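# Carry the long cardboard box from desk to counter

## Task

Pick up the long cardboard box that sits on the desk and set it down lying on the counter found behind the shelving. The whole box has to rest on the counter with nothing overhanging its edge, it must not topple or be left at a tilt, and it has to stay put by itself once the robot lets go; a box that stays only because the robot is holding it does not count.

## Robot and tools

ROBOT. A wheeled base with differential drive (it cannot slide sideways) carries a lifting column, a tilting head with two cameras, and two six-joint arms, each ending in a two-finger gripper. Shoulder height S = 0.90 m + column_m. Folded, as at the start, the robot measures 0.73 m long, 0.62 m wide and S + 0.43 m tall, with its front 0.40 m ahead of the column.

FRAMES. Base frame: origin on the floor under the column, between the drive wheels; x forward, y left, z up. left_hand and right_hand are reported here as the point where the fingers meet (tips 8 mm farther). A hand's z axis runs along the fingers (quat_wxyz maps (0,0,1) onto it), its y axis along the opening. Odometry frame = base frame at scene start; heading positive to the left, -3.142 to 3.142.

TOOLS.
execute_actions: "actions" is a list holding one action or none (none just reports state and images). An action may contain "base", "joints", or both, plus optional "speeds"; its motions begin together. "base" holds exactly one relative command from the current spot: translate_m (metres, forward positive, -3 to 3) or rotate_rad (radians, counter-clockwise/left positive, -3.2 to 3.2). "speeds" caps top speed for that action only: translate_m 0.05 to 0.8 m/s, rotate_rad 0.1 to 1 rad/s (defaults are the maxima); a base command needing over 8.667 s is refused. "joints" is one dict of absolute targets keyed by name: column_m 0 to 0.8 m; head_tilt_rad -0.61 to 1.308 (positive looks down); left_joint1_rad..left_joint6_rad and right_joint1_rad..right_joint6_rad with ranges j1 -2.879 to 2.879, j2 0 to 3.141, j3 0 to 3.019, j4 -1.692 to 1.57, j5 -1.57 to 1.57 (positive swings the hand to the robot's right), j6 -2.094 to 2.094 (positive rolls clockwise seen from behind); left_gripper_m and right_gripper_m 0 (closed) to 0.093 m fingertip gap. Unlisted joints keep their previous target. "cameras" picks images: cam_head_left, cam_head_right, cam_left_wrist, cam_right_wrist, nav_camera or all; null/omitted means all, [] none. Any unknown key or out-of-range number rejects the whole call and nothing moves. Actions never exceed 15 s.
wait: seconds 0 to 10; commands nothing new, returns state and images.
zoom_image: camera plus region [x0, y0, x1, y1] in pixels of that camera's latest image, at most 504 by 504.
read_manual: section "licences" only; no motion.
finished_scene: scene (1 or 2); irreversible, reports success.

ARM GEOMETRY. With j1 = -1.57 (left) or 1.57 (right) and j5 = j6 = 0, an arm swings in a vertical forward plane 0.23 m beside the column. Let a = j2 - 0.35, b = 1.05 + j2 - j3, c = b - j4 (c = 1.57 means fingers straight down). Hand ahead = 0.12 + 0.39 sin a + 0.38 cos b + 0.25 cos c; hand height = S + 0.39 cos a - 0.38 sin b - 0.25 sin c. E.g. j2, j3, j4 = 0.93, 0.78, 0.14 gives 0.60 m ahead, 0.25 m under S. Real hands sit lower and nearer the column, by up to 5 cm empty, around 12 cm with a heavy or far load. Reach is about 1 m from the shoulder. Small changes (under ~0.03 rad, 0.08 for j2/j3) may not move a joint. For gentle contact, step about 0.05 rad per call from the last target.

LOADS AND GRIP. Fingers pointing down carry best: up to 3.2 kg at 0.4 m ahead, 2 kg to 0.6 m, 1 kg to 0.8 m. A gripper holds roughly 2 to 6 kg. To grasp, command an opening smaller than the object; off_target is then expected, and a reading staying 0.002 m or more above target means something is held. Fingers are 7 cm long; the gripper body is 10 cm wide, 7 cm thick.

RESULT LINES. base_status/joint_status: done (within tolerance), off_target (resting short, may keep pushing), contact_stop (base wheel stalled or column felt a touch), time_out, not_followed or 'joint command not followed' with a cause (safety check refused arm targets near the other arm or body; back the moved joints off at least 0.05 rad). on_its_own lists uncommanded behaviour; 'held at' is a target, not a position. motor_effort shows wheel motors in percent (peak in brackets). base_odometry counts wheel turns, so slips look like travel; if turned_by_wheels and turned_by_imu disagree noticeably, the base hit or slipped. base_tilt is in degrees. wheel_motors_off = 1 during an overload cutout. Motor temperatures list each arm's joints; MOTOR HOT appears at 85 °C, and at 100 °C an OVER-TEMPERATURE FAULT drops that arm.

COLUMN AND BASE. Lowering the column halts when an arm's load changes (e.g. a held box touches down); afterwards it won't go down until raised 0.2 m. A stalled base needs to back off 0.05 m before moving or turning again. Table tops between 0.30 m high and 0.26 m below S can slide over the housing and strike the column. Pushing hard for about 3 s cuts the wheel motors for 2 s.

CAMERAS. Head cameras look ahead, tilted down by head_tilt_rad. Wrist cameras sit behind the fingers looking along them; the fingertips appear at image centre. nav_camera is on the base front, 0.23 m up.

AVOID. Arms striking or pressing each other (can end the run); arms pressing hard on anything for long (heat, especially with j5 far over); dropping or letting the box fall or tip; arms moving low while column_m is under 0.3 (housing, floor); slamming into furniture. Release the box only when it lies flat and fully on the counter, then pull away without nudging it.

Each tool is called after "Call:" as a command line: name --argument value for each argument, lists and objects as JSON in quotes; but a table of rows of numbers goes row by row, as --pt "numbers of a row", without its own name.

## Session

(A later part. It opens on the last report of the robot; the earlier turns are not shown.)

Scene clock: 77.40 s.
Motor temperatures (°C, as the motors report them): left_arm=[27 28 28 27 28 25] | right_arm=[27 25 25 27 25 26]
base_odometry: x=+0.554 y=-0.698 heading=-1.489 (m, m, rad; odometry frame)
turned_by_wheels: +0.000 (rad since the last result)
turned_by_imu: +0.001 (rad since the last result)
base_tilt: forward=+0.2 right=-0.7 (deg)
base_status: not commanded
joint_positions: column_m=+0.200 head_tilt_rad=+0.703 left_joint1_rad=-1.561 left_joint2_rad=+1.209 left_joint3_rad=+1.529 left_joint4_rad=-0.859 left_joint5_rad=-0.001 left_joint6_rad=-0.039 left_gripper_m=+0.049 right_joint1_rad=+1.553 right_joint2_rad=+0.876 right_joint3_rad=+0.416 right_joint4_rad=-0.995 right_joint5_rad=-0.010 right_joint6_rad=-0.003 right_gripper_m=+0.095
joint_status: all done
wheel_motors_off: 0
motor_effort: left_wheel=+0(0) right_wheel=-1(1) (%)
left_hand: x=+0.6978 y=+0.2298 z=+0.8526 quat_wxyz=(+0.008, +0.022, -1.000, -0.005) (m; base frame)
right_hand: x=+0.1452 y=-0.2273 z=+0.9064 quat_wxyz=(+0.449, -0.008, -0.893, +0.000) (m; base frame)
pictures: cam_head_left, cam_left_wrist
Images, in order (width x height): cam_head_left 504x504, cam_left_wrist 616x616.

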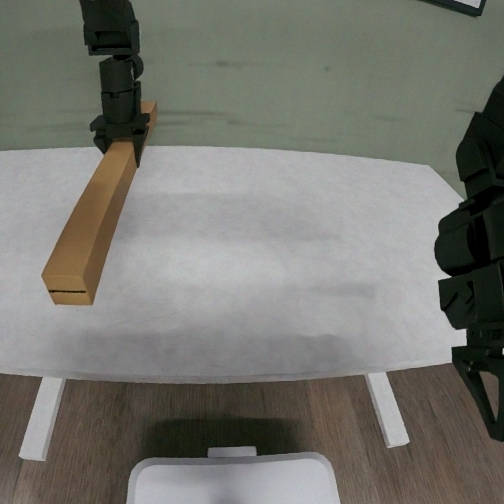

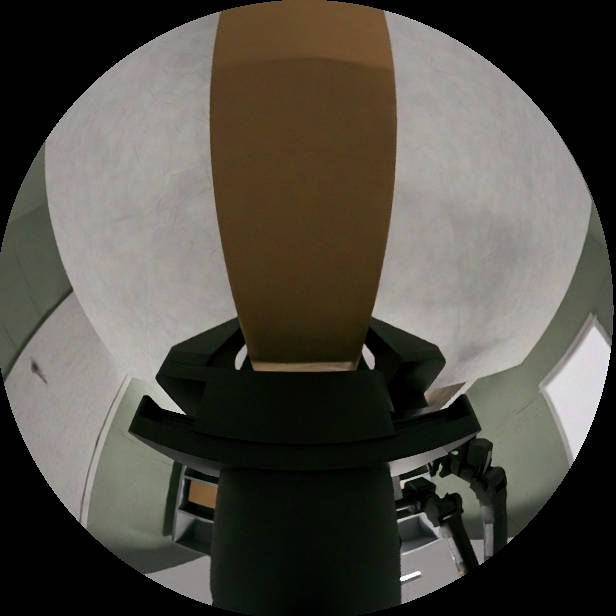

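Call:
execute_actions --actions '[{"base":{"translate_m":-0.5},"joints":{"column_m":0.4},"speeds":{"translate_m":0.4}}]' --cameras '[]'

Call:
execute_actions --actions '[{"base":{"rotate_rad":1.72},"joints":{"head_tilt_rad":0.5},"speeds":{"rotate_rad":0.6}}]' --cameras '["cam_head_left"]'

Call:
execute_actions --actions '[{"base":{"translate_m":-1.65},"speeds":{"translate_m":0.5}}]' --cameras '["cam_head_left","cam_right_wrist"]'

Call:
execute_actions --actions '[{"base":{"rotate_rad":1.4},"speeds":{"rotate_rad":0.6}}]'

Scene clock: 92.17 s.
Motor temperatures (°C, as the motors report them): left_arm=[27 29 29 27 28 25] | right_arm=[27 25 25 27 25 26]
base_odometry: x=+0.514 y=-0.200 heading=-1.490 (m, m, rad; odometry frame)
turned_by_wheels: -0.001 (rad since the last result)
turned_by_imu: -0.001 (rad since the last result)
base_tilt: forward=+0.2 right=-0.7 (deg)
base_status: done
joint_positions: column_m=+0.400 head_tilt_rad=+0.703 left_joint1_rad=-1.561 left_joint2_rad=+1.209 left_joint3_rad=+1.529 left_joint4_rad=-0.859 left_joint5_rad=-0.001 left_joint6_rad=-0.039 left_gripper_m=+0.049 right_joint1_rad=+1.553 right_joint2_rad=+0.876 right_joint3_rad=+0.416 right_joint4_rad=-0.995 right_joint5_rad=-0.010 right_joint6_rad=-0.003 right_gripper_m=+0.095
joint_status: all done
wheel_motors_off: 0
motor_effort: left_wheel=-2(29) right_wheel=+4(38) (%)
left_hand: x=+0.6978 y=+0.2298 z=+1.0526 quat_wxyz=(+0.008, +0.022, -1.000, -0.005) (m; base frame)
right_hand: x=+0.1452 y=-0.2273 z=+1.1065 quat_wxyz=(+0.449, -0.008, -0.893, +0.000) (m; base frame)
pictures: none
No camera images: the call's "cameras" was empty. Leave "cameras" out to get every camera's image.

Scene clock: 96.17 s.
Motor temperatures (°C, as the motors report them): left_arm=[27 29 29 27 28 25] | right_arm=[27 25 25 27 25 26]
base_odometry: x=+0.514 y=-0.200 heading=+0.229 (m, m, rad; odometry frame)
turned_by_wheels: +1.719 (rad since the last result)
turned_by_imu: +1.714 (rad since the last result)
base_tilt: forward=+0.2 right=-0.7 (deg)
base_status: done
joint_positions: column_m=+0.400 head_tilt_rad=+0.518 left_joint1_rad=-1.564 left_joint2_rad=+1.209 left_joint3_rad=+1.529 left_joint4_rad=-0.859 left_joint5_rad=-0.001 left_joint6_rad=-0.039 left_gripper_m=+0.049 right_joint1_rad=+1.553 right_joint2_rad=+0.876 right_joint3_rad=+0.416 right_joint4_rad=-0.995 right_joint5_rad=-0.010 right_joint6_rad=-0.003 right_gripper_m=+0.095
joint_status: all done
wheel_motors_off: 0
motor_effort: left_wheel=-4(34) right_wheel=+3(45) (%)
left_hand: x=+0.6978 y=+0.2284 z=+1.0526 quat_wxyz=(+0.008, +0.021, -1.000, -0.004) (m; base frame)
right_hand: x=+0.1452 y=-0.2273 z=+1.1065 quat_wxyz=(+0.449, -0.008, -0.893, +0.000) (m; base frame)
pictures: cam_head_left
Images, in order (width x height): cam_head_left 504x504.

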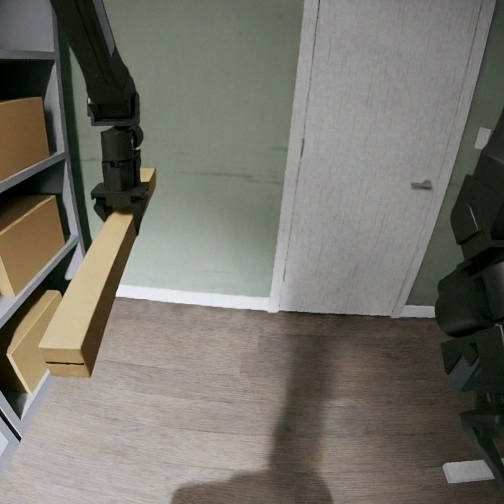

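Scene clock: 101.17 s.
Motor temperatures (°C, as the motors report them): left_arm=[27 29 29 27 28 25] | right_arm=[27 25 25 27 25 26]
base_odometry: x=-1.093 y=-0.574 heading=+0.229 (m, m, rad; odometry frame)
turned_by_wheels: +0.000 (rad since the last result)
turned_by_imu: -0.001 (rad since the last result)
base_tilt: forward=+0.1 right=-0.6 (deg)
base_status: done
joint_positions: column_m=+0.400 head_tilt_rad=+0.518 left_joint1_rad=-1.564 left_joint2_rad=+1.209 left_joint3_rad=+1.529 left_joint4_rad=-0.860 left_joint5_rad=-0.001 left_joint6_rad=-0.039 left_gripper_m=+0.049 right_joint1_rad=+1.553 right_joint2_rad=+0.876 right_joint3_rad=+0.416 right_joint4_rad=-0.995 right_joint5_rad=-0.010 right_joint6_rad=-0.003 right_gripper_m=+0.095
joint_status: not commanded
wheel_motors_off: 0
motor_effort: left_wheel=+1(43) right_wheel=+0(42) (%)
left_hand: x=+0.6975 y=+0.2284 z=+1.0526 quat_wxyz=(+0.008, +0.021, -1.000, -0.004) (m; base frame)
right_hand: x=+0.1454 y=-0.2273 z=+1.1064 quat_wxyz=(+0.449, -0.008, -0.894, +0.000) (m; base frame)
pictures: cam_head_left, cam_right_wrist
Images, in order (width x height): cam_head_left 504x504, cam_right_wrist 616x616.

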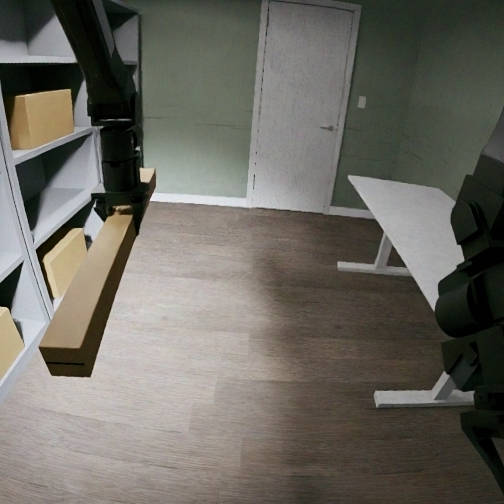

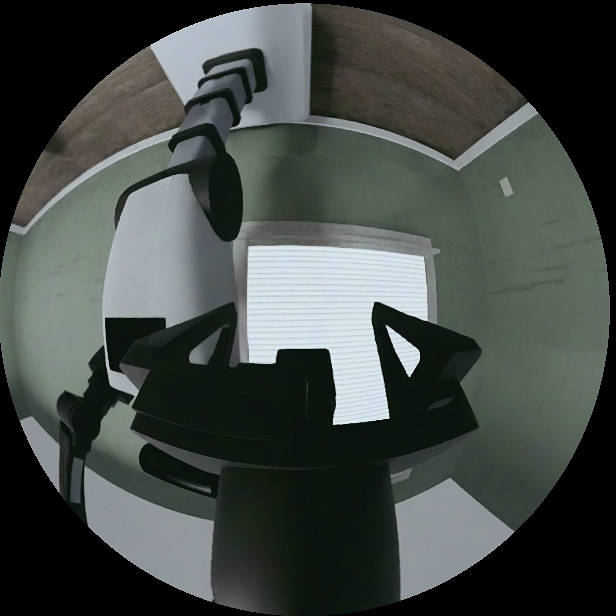

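Scene clock: 104.43 s.
Motor temperatures (°C, as the motors report them): left_arm=[27 29 29 27 28 25] | right_arm=[27 25 25 27 25 26]
base_odometry: x=-1.093 y=-0.574 heading=+1.628 (m, m, rad; odometry frame)
turned_by_wheels: +1.399 (rad since the last result)
turned_by_imu: +1.395 (rad since the last result)
base_tilt: forward=+0.2 right=-0.7 (deg)
base_status: done
joint_positions: column_m=+0.400 head_tilt_rad=+0.518 left_joint1_rad=-1.565 left_joint2_rad=+1.209 left_joint3_rad=+1.529 left_joint4_rad=-0.860 left_joint5_rad=-0.001 left_joint6_rad=-0.039 left_gripper_m=+0.049 right_joint1_rad=+1.553 right_joint2_rad=+0.876 right_joint3_rad=+0.416 right_joint4_rad=-0.995 right_joint5_rad=-0.010 right_joint6_rad=-0.003 right_gripper_m=+0.095
joint_status: not commanded
wheel_motors_off: 0
motor_effort: left_wheel=-2(35) right_wheel=+1(45) (%)
left_hand: x=+0.6975 y=+0.2280 z=+1.0526 quat_wxyz=(+0.008, +0.021, -1.000, -0.004) (m; base frame)
right_hand: x=+0.1454 y=-0.2273 z=+1.1064 quat_wxyz=(+0.449, -0.008, -0.894, +0.000) (m; base frame)
pictures: cam_head_left, cam_head_right, cam_left_wrist, cam_right_wrist, nav_camera
Images, in order (width x height): cam_head_left 504x504, cam_head_right 504x504, cam_left_wrist 616x616, cam_right_wrist 616x616, nav_camera 504x504.

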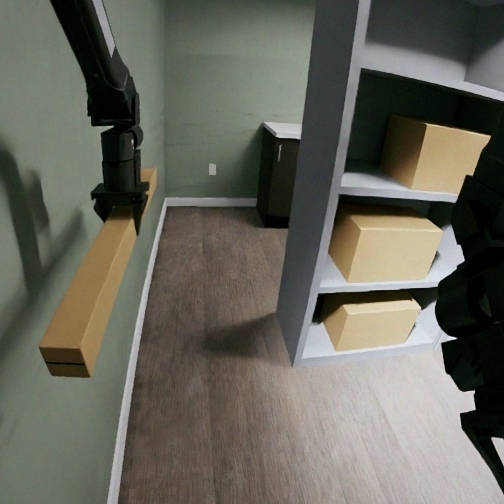

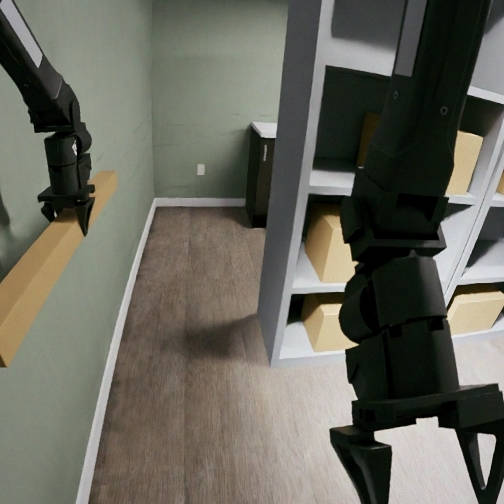

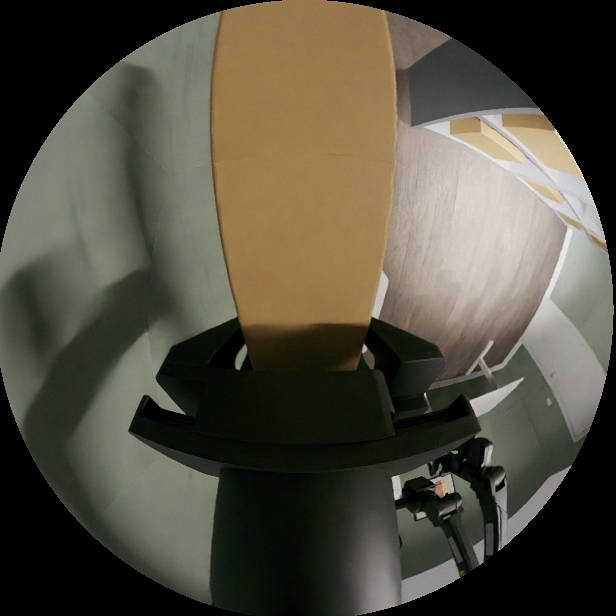

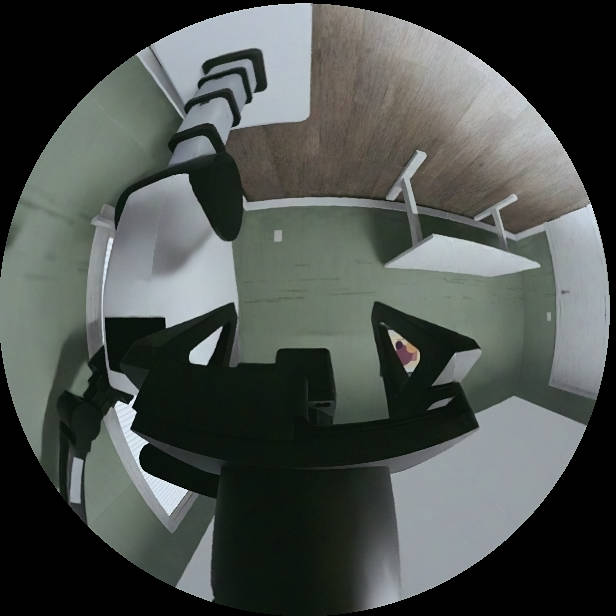

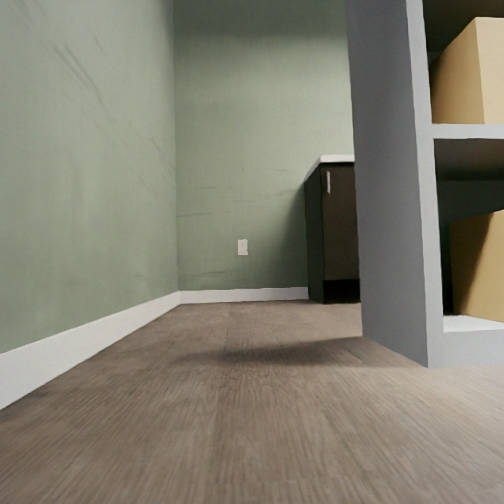

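Call:
execute_actions --actions '[{"base":{"rotate_rad":0.04}}]' --cameras '[]'

Call:
execute_actions --actions '[{"base":{"translate_m":0.9},"speeds":{"translate_m":0.5}}]' --cameras '["cam_head_left","nav_camera"]'

Scene clock: 112.80 s.
Motor temperatures (°C, as the motors report them): left_arm=[27 29 29 27 28 25] | right_arm=[27 25 25 27 25 26]
base_odometry: x=-1.093 y=-0.574 heading=+1.668 (m, m, rad; odometry frame)
turned_by_wheels: +0.039 (rad since the last result)
turned_by_imu: +0.040 (rad since the last result)
base_tilt: forward=+0.3 right=-0.7 (deg)
base_status: done
joint_positions: column_m=+0.400 head_tilt_rad=+0.518 left_joint1_rad=-1.565 left_joint2_rad=+1.209 left_joint3_rad=+1.529 left_joint4_rad=-0.860 left_joint5_rad=-0.001 left_joint6_rad=-0.039 left_gripper_m=+0.049 right_joint1_rad=+1.553 right_joint2_rad=+0.876 right_joint3_rad=+0.416 right_joint4_rad=-0.995 right_joint5_rad=-0.010 right_joint6_rad=-0.003 right_gripper_m=+0.095
joint_status: not commanded
wheel_motors_off: 0
motor_effort: left_wheel=-4(23) right_wheel=+5(32) (%)
left_hand: x=+0.6975 y=+0.2276 z=+1.0526 quat_wxyz=(+0.008, +0.021, -1.000, -0.003) (m; base frame)
right_hand: x=+0.1454 y=-0.2273 z=+1.1064 quat_wxyz=(+0.449, -0.008, -0.894, +0.000) (m; base frame)
pictures: none
No camera images: the call's "cameras" was empty. Leave "cameras" out to get every camera's image.

Scene clock: 116.30 s.
Motor temperatures (°C, as the motors report them): left_arm=[27 29 29 27 28 25] | right_arm=[27 25 25 27 25 26]
base_odometry: x=-1.180 y=+0.322 heading=+1.668 (m, m, rad; odometry frame)
turned_by_wheels: +0.000 (rad since the last result)
turned_by_imu: +0.002 (rad since the last result)
base_tilt: forward=+0.2 right=-0.6 (deg)
base_status: done
joint_positions: column_m=+0.400 head_tilt_rad=+0.518 left_joint1_rad=-1.565 left_joint2_rad=+1.209 left_joint3_rad=+1.529 left_joint4_rad=-0.860 left_joint5_rad=-0.001 left_joint6_rad=-0.039 left_gripper_m=+0.049 right_joint1_rad=+1.553 right_joint2_rad=+0.876 right_joint3_rad=+0.418 right_joint4_rad=-0.995 right_joint5_rad=-0.010 right_joint6_rad=-0.003 right_gripper_m=+0.095
joint_status: not commanded
wheel_motors_off: 0
motor_effort: left_wheel=-1(27) right_wheel=+2(53) (%)
left_hand: x=+0.6977 y=+0.2276 z=+1.0527 quat_wxyz=(+0.008, +0.021, -1.000, -0.003) (m; base frame)
right_hand: x=+0.1463 y=-0.2273 z=+1.1061 quat_wxyz=(+0.448, -0.008, -0.894, +0.000) (m; base frame)
pictures: cam_head_left, nav_camera
Images, in order (width x height): cam_head_left 504x504, nav_camera 504x504.

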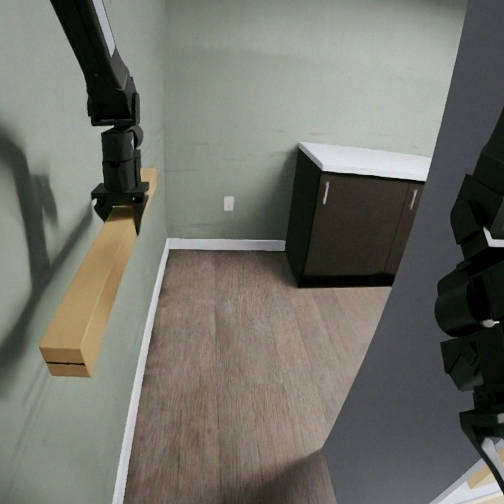

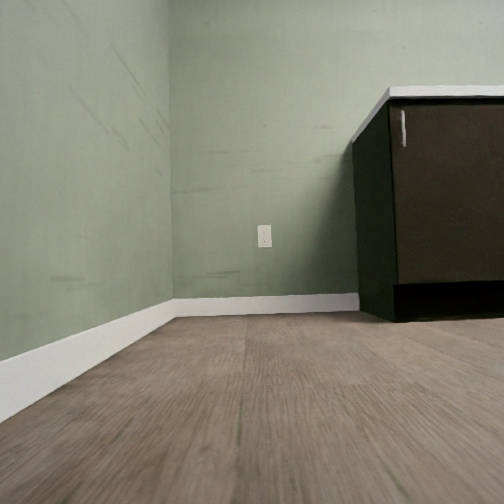

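Call:
execute_actions --actions '[{"base":{"translate_m":1.3},"joints":{"column_m":0.46,"head_tilt_rad":0.75},"speeds":{"translate_m":0.5}}]' --cameras '["cam_head_left","nav_camera"]'

Call:
execute_actions --actions '[{"base":{"rotate_rad":-1.57},"speeds":{"rotate_rad":0.5}}]'

Scene clock: 130.67 s.
Motor temperatures (°C, as the motors report them): left_arm=[27 30 29 27 28 25] | right_arm=[27 25 25 27 25 26]
base_odometry: x=-1.306 y=+1.616 heading=+1.667 (m, m, rad; odometry frame)
turned_by_wheels: +0.000 (rad since the last result)
turned_by_imu: +0.004 (rad since the last result)
base_tilt: forward=+0.2 right=-0.7 (deg)
base_status: done
joint_positions: column_m=+0.460 head_tilt_rad=+0.753 left_joint1_rad=-1.565 left_joint2_rad=+1.209 left_joint3_rad=+1.529 left_joint4_rad=-0.861 left_joint5_rad=-0.001 left_joint6_rad=-0.039 left_gripper_m=+0.049 right_joint1_rad=+1.553 right_joint2_rad=+0.876 right_joint3_rad=+0.418 right_joint4_rad=-0.995 right_joint5_rad=-0.010 right_joint6_rad=-0.003 right_gripper_m=+0.095
joint_status: all done
wheel_motors_off: 0
motor_effort: left_wheel=-1(25) right_wheel=+0(32) (%)
left_hand: x=+0.6975 y=+0.2276 z=+1.1127 quat_wxyz=(+0.008, +0.021, -1.000, -0.003) (m; base frame)
right_hand: x=+0.1465 y=-0.2273 z=+1.1661 quat_wxyz=(+0.448, -0.008, -0.894, +0.000) (m; base frame)
pictures: cam_head_left, nav_camera
Images, in order (width x height): cam_head_left 504x504, nav_camera 504x504.

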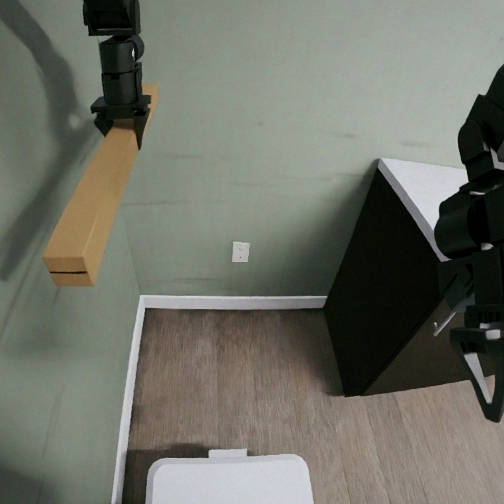

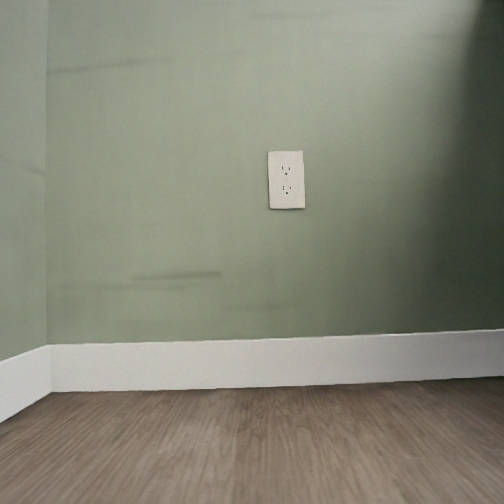

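Scene clock: 134.67 s.
Motor temperatures (°C, as the motors report them): left_arm=[27 30 29 27 28 25] | right_arm=[27 25 25 27 25 26]
base_odometry: x=-1.306 y=+1.616 heading=+0.098 (m, m, rad; odometry frame)
turned_by_wheels: -1.569 (rad since the last result)
turned_by_imu: -1.564 (rad since the last result)
base_tilt: forward=+0.1 right=-0.7 (deg)
base_status: done
joint_positions: column_m=+0.460 head_tilt_rad=+0.753 left_joint1_rad=-1.565 left_joint2_rad=+1.209 left_joint3_rad=+1.529 left_joint4_rad=-0.861 left_joint5_rad=-0.001 left_joint6_rad=-0.039 left_gripper_m=+0.049 right_joint1_rad=+1.553 right_joint2_rad=+0.876 right_joint3_rad=+0.418 right_joint4_rad=-0.995 right_joint5_rad=-0.010 right_joint6_rad=-0.003 right_gripper_m=+0.095
joint_status: not commanded
wheel_motors_off: 0
motor_effort: left_wheel=+2(25) right_wheel=-3(42) (%)
left_hand: x=+0.6975 y=+0.2276 z=+1.1127 quat_wxyz=(+0.008, +0.021, -1.000, -0.003) (m; base frame)
right_hand: x=+0.1465 y=-0.2273 z=+1.1661 quat_wxyz=(+0.448, -0.008, -0.894, +0.000) (m; base frame)
pictures: cam_head_left, cam_head_right, cam_left_wrist, cam_right_wrist, nav_camera
Images, in order (width x height): cam_head_left 504x504, cam_head_right 504x504, cam_left_wrist 616x616, cam_right_wrist 616x616, nav_camera 504x504.

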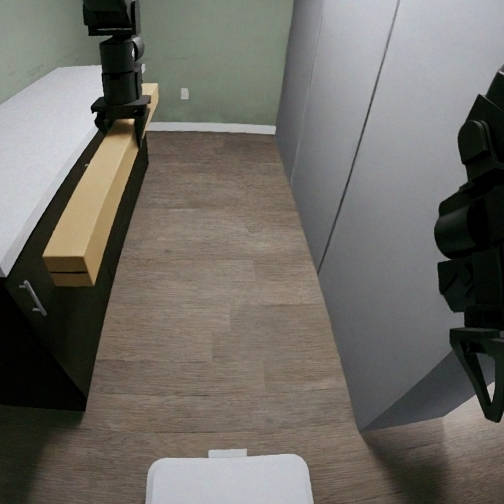

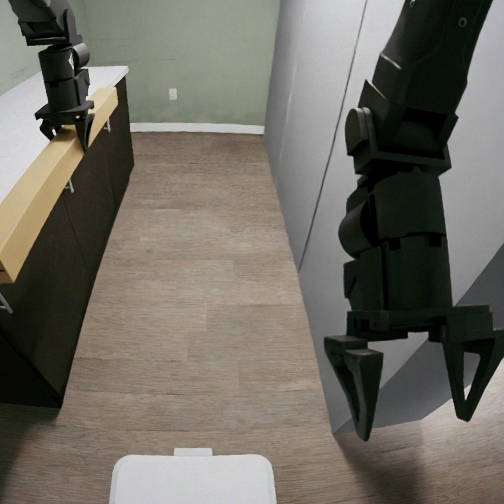

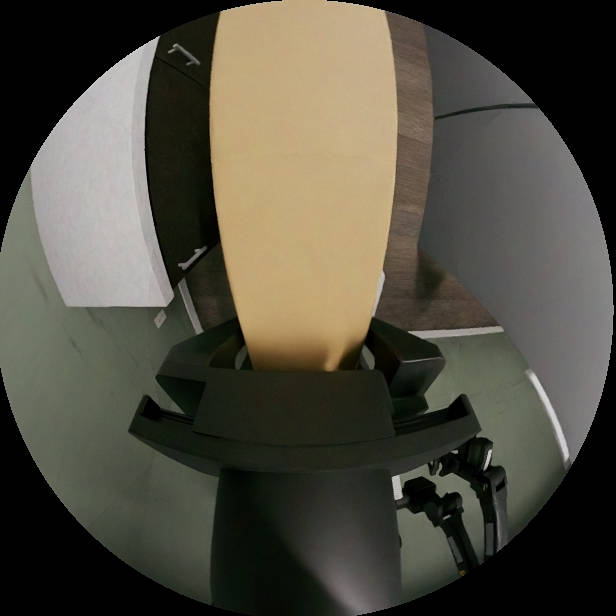

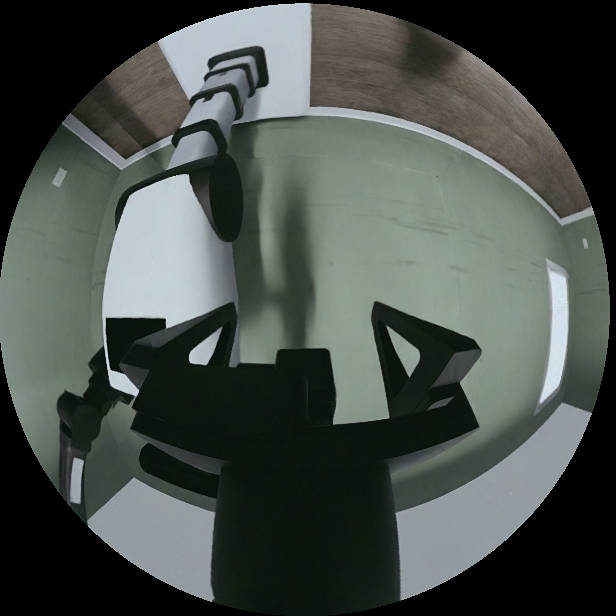

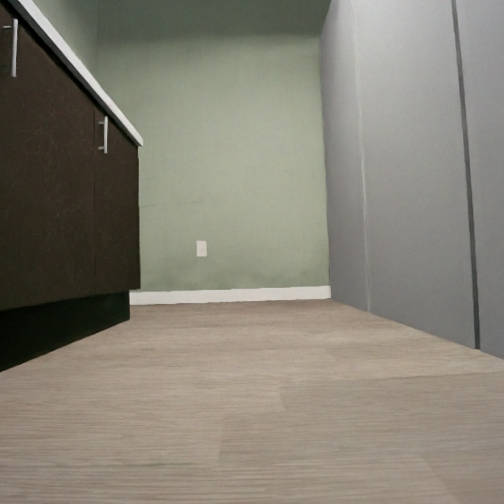

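Call:
execute_actions --actions '[{"base":{"translate_m":0.75},"speeds":{"translate_m":0.4}}]' --cameras '["cam_head_left"]'

Call:
execute_actions --actions '[{"base":{"rotate_rad":0.8},"joints":{"left_joint6_rad":0.35},"speeds":{"rotate_rad":0.3}}]' --cameras '["cam_head_left"]'

Call:
execute_actions --actions '[{"joints":{"left_joint6_rad":0.76,"column_m":0.36}}]' --cameras '["cam_head_left","cam_left_wrist","nav_camera"]'

Scene clock: 147.73 s.
Motor temperatures (°C, as the motors report them): left_arm=[27 30 30 27 28 25] | right_arm=[27 25 25 27 25 26]
base_odometry: x=-0.559 y=+1.689 heading=+0.098 (m, m, rad; odometry frame)
turned_by_wheels: +0.000 (rad since the last result)
turned_by_imu: +0.003 (rad since the last result)
base_tilt: forward=+0.2 right=-0.7 (deg)
base_status: done
joint_positions: column_m=+0.460 head_tilt_rad=+0.753 left_joint1_rad=-1.565 left_joint2_rad=+1.209 left_joint3_rad=+1.529 left_joint4_rad=-0.861 left_joint5_rad=-0.001 left_joint6_rad=-0.039 left_gripper_m=+0.049 right_joint1_rad=+1.553 right_joint2_rad=+0.876 right_joint3_rad=+0.418 right_joint4_rad=-0.995 right_joint5_rad=-0.010 right_joint6_rad=-0.003 right_gripper_m=+0.095
joint_status: not commanded
wheel_motors_off: 0
motor_effort: left_wheel=+0(39) right_wheel=+1(43) (%)
left_hand: x=+0.6975 y=+0.2276 z=+1.1127 quat_wxyz=(+0.008, +0.021, -1.000, -0.003) (m; base frame)
right_hand: x=+0.1465 y=-0.2273 z=+1.1661 quat_wxyz=(+0.448, -0.008, -0.894, +0.000) (m; base frame)
pictures: cam_head_left
Images, in order (width x height): cam_head_left 504x504.

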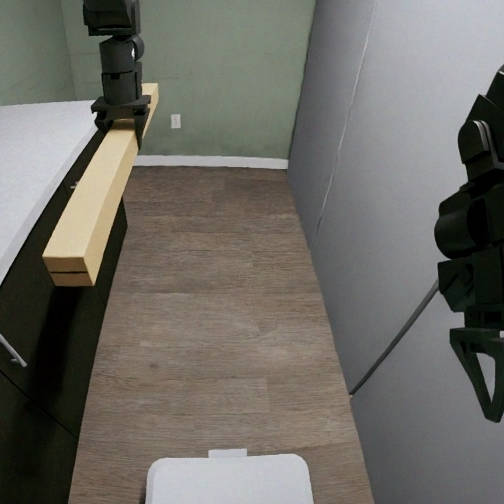

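Scene clock: 151.23 s.
Motor temperatures (°C, as the motors report them): left_arm=[27 30 30 27 28 25] | right_arm=[27 25 25 27 25 26]
base_odometry: x=-0.559 y=+1.689 heading=+0.897 (m, m, rad; odometry frame)
turned_by_wheels: +0.799 (rad since the last result)
turned_by_imu: +0.797 (rad since the last result)
base_tilt: forward=+0.2 right=-0.7 (deg)
base_status: done
joint_positions: column_m=+0.460 head_tilt_rad=+0.753 left_joint1_rad=-1.566 left_joint2_rad=+1.209 left_joint3_rad=+1.529 left_joint4_rad=-0.861 left_joint5_rad=-0.001 left_joint6_rad=+0.338 left_gripper_m=+0.049 right_joint1_rad=+1.553 right_joint2_rad=+0.876 right_joint3_rad=+0.418 right_joint4_rad=-0.995 right_joint5_rad=-0.010 right_joint6_rad=-0.003 right_gripper_m=+0.095
joint_status: all done
wheel_motors_off: 0
motor_effort: left_wheel=-2(31) right_wheel=+4(34) (%)
left_hand: x=+0.6975 y=+0.2272 z=+1.1127 quat_wxyz=(+0.009, -0.167, -0.986, -0.001) (m; base frame)
right_hand: x=+0.1465 y=-0.2273 z=+1.1661 quat_wxyz=(+0.448, -0.008, -0.894, +0.000) (m; base frame)
pictures: cam_head_left
Images, in order (width x height): cam_head_left 504x504.

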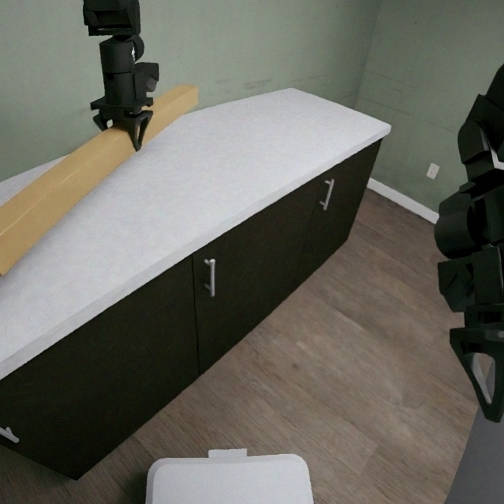

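Scene clock: 153.13 s.
Motor temperatures (°C, as the motors report them): left_arm=[27 30 30 27 28 25] | right_arm=[27 25 25 27 25 26]
base_odometry: x=-0.559 y=+1.689 heading=+0.897 (m, m, rad; odometry frame)
turned_by_wheels: +0.000 (rad since the last result)
turned_by_imu: +0.000 (rad since the last result)
base_tilt: forward=+0.2 right=-0.7 (deg)
base_status: not commanded
joint_positions: column_m=+0.360 head_tilt_rad=+0.753 left_joint1_rad=-1.566 left_joint2_rad=+1.209 left_joint3_rad=+1.529 left_joint4_rad=-0.861 left_joint5_rad=-0.001 left_joint6_rad=+0.748 left_gripper_m=+0.049 right_joint1_rad=+1.553 right_joint2_rad=+0.876 right_joint3_rad=+0.418 right_joint4_rad=-0.995 right_joint5_rad=-0.010 right_joint6_rad=-0.003 right_gripper_m=+0.095
joint_status: all done
wheel_motors_off: 0
motor_effort: left_wheel=-5(5) right_wheel=+5(5) (%)
left_hand: x=+0.6975 y=+0.2272 z=+1.0128 quat_wxyz=(+0.009, -0.364, -0.931, +0.001) (m; base frame)
right_hand: x=+0.1465 y=-0.2273 z=+1.0662 quat_wxyz=(+0.448, -0.008, -0.894, +0.000) (m; base frame)
pictures: cam_head_left, cam_left_wrist, nav_camera
Images, in order (width x height): cam_head_left 504x504, cam_left_wrist 616x616, nav_camera 504x504.

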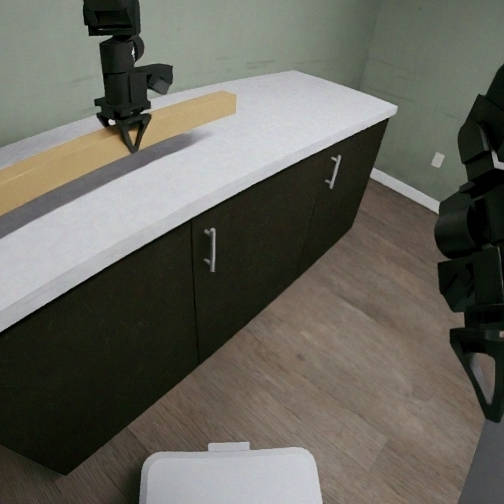

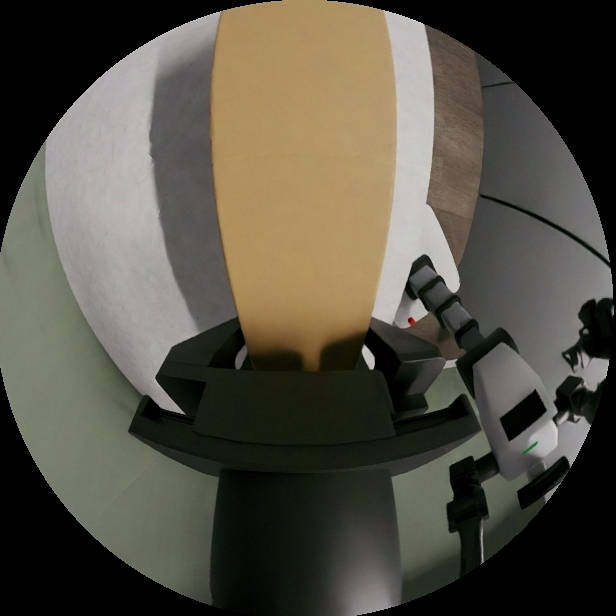

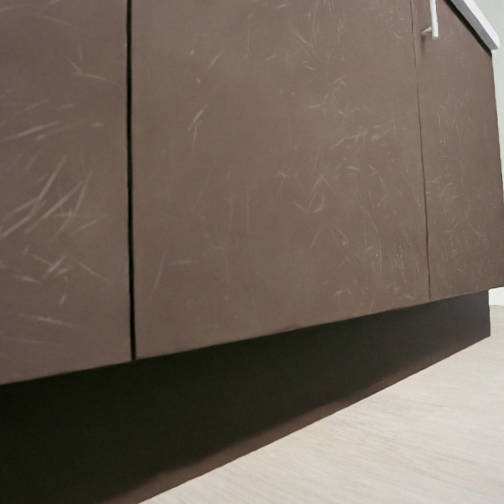

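Call:
execute_actions --actions '[{"base":{"translate_m":0.07},"joints":{"column_m":0.29}}]' --cameras '["cam_head_left","cam_left_wrist"]'

Scene clock: 157.87 s.
Motor temperatures (°C, as the motors report them): left_arm=[27 30 30 27 28 25] | right_arm=[27 25 25 27 25 26]
base_odometry: x=-0.516 y=+1.744 heading=+0.897 (m, m, rad; odometry frame)
turned_by_wheels: +0.000 (rad since the last result)
turned_by_imu: +0.002 (rad since the last result)
base_tilt: forward=+0.2 right=-0.7 (deg)
base_status: done
joint_positions: column_m=+0.290 head_tilt_rad=+0.753 left_joint1_rad=-1.566 left_joint2_rad=+1.209 left_joint3_rad=+1.531 left_joint4_rad=-0.861 left_joint5_rad=-0.001 left_joint6_rad=+0.748 left_gripper_m=+0.049 right_joint1_rad=+1.553 right_joint2_rad=+0.876 right_joint3_rad=+0.419 right_joint4_rad=-0.995 right_joint5_rad=-0.010 right_joint6_rad=-0.003 right_gripper_m=+0.095
joint_status: all done
wheel_motors_off: 0
motor_effort: left_wheel=+0(33) right_wheel=+2(54) (%)
left_hand: x=+0.6981 y=+0.2272 z=+0.9432 quat_wxyz=(+0.008, -0.364, -0.931, +0.001) (m; base frame)
right_hand: x=+0.1471 y=-0.2273 z=+0.9961 quat_wxyz=(+0.447, -0.008, -0.894, +0.000) (m; base frame)
pictures: cam_head_left, cam_left_wrist
Images, in order (width x height): cam_head_left 504x504, cam_left_wrist 616x616.

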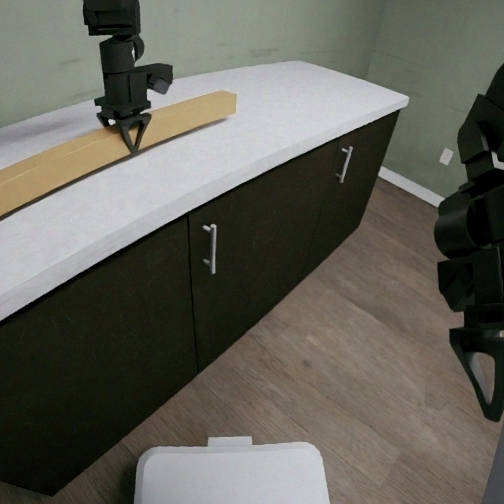

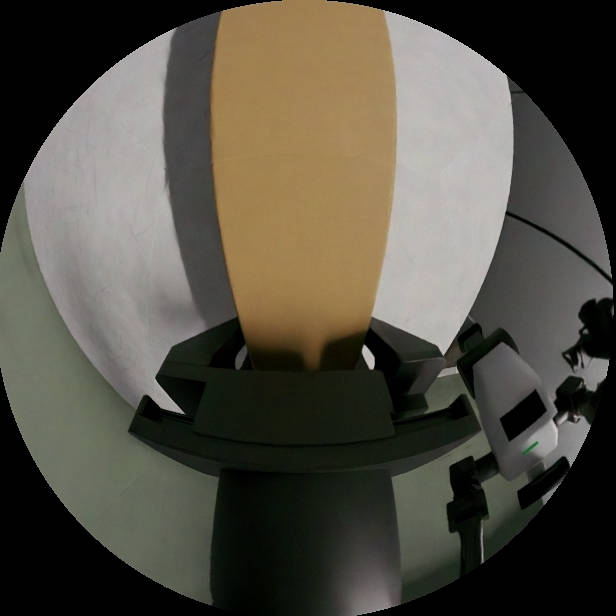

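Call:
execute_actions --actions '[{"joints":{"column_m":0.268}}]' --cameras '["cam_head_left","cam_left_wrist"]'

Call:
execute_actions --actions '[{"joints":{"left_gripper_m":0.093}}]' --cameras '[]'

Call:
execute_actions --actions '[{"joints":{"column_m":0.36,"head_tilt_rad":0.5}}]' --cameras '["cam_head_left","cam_left_wrist"]'

Scene clock: 163.13 s.
Motor temperatures (°C, as the motors report them): left_arm=[27 31 30 27 28 25] | right_arm=[27 25 25 27 25 26]
base_odometry: x=-0.516 y=+1.744 heading=+0.897 (m, m, rad; odometry frame)
turned_by_wheels: +0.000 (rad since the last result)
turned_by_imu: +0.001 (rad since the last result)
base_tilt: forward=+0.2 right=-0.7 (deg)
base_status: not commanded
joint_positions: column_m=+0.268 head_tilt_rad=+0.753 left_joint1_rad=-1.566 left_joint2_rad=+1.206 left_joint3_rad=+1.531 left_joint4_rad=-0.862 left_joint5_rad=-0.003 left_joint6_rad=+0.748 left_gripper_m=+0.049 right_joint1_rad=+1.553 right_joint2_rad=+0.876 right_joint3_rad=+0.419 right_joint4_rad=-0.995 right_joint5_rad=-0.010 right_joint6_rad=-0.003 right_gripper_m=+0.095
joint_status: all done
wheel_motors_off: 0
motor_effort: left_wheel=+1(2) right_wheel=+2(2) (%)
left_hand: x=+0.6984 y=+0.2274 z=+0.9229 quat_wxyz=(+0.008, -0.364, -0.931, +0.000) (m; base frame)
right_hand: x=+0.1471 y=-0.2273 z=+0.9740 quat_wxyz=(+0.447, -0.008, -0.894, +0.000) (m; base frame)
pictures: cam_head_left, cam_left_wrist
Images, in order (width x height): cam_head_left 504x504, cam_left_wrist 616x616.

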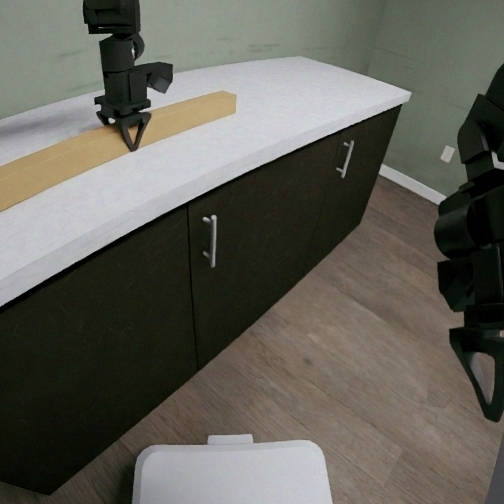

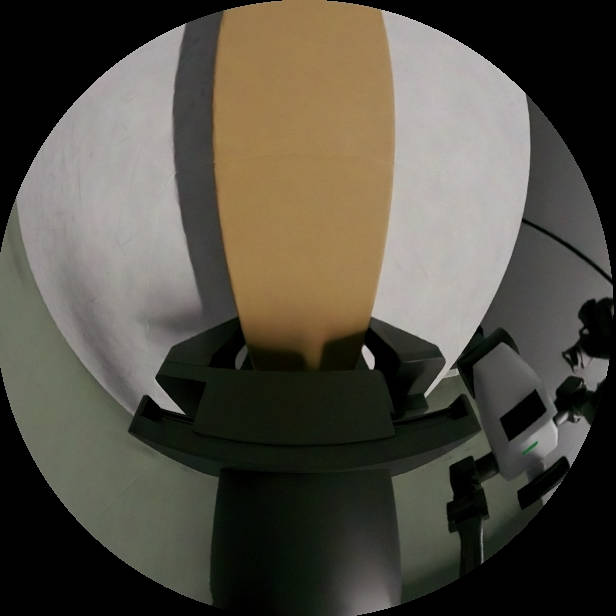

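Scene clock: 163.80 s.
Motor temperatures (°C, as the motors report them): left_arm=[27 31 30 27 28 25] | right_arm=[27 25 25 27 25 26]
base_odometry: x=-0.516 y=+1.744 heading=+0.897 (m, m, rad; odometry frame)
turned_by_wheels: +0.000 (rad since the last result)
turned_by_imu: +0.000 (rad since the last result)
base_tilt: forward=+0.2 right=-0.7 (deg)
base_status: not commanded
joint_positions: column_m=+0.268 head_tilt_rad=+0.753 left_joint1_rad=-1.566 left_joint2_rad=+1.205 left_joint3_rad=+1.531 left_joint4_rad=-0.862 left_joint5_rad=-0.001 left_joint6_rad=+0.748 left_gripper_m=+0.093 right_joint1_rad=+1.553 right_joint2_rad=+0.876 right_joint3_rad=+0.419 right_joint4_rad=-0.995 right_joint5_rad=-0.010 right_joint6_rad=-0.003 right_gripper_m=+0.095
joint_status: all done
wheel_motors_off: 0
motor_effort: left_wheel=+1(2) right_wheel=+1(1) (%)
left_hand: x=+0.6987 y=+0.2271 z=+0.9236 quat_wxyz=(+0.007, -0.364, -0.931, +0.000) (m; base frame)
right_hand: x=+0.1471 y=-0.2273 z=+0.9740 quat_wxyz=(+0.447, -0.008, -0.894, +0.000) (m; base frame)
pictures: none
No camera images: the call's "cameras" was empty. Leave "cameras" out to get every camera's image.

Scene clock: 165.60 s.
Motor temperatures (°C, as the motors report them): left_arm=[27 31 30 27 28 25] | right_arm=[27 25 25 27 25 26]
base_odometry: x=-0.516 y=+1.743 heading=+0.897 (m, m, rad; odometry frame)
turned_by_wheels: +0.000 (rad since the last result)
turned_by_imu: +0.000 (rad since the last result)
base_tilt: forward=+0.2 right=-0.7 (deg)
base_status: not commanded
joint_positions: column_m=+0.360 head_tilt_rad=+0.518 left_joint1_rad=-1.566 left_joint2_rad=+1.205 left_joint3_rad=+1.531 left_joint4_rad=-0.862 left_joint5_rad=-0.001 left_joint6_rad=+0.748 left_gripper_m=+0.093 right_joint1_rad=+1.553 right_joint2_rad=+0.876 right_joint3_rad=+0.419 right_joint4_rad=-0.995 right_joint5_rad=-0.010 right_joint6_rad=-0.003 right_gripper_m=+0.095
joint_status: all done
wheel_motors_off: 0
motor_effort: left_wheel=+1(1) right_wheel=+1(4) (%)
left_hand: x=+0.6987 y=+0.2271 z=+1.0154 quat_wxyz=(+0.007, -0.364, -0.931, +0.000) (m; base frame)
right_hand: x=+0.1471 y=-0.2273 z=+1.0659 quat_wxyz=(+0.447, -0.008, -0.894, +0.000) (m; base frame)
pictures: cam_head_left, cam_left_wrist
Images, in order (width x height): cam_head_left 504x504, cam_left_wrist 616x616.

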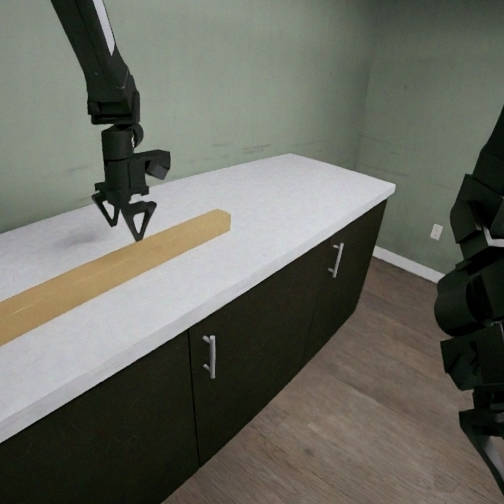

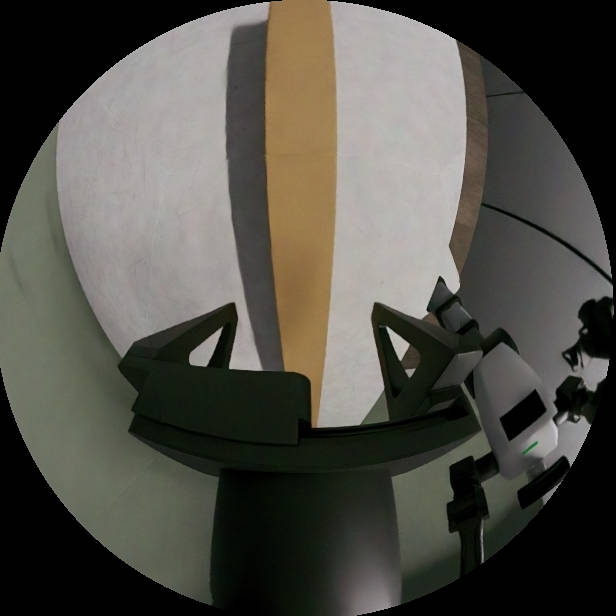

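Call:
finished_scene --scene 1

The scene is finished: the task was done.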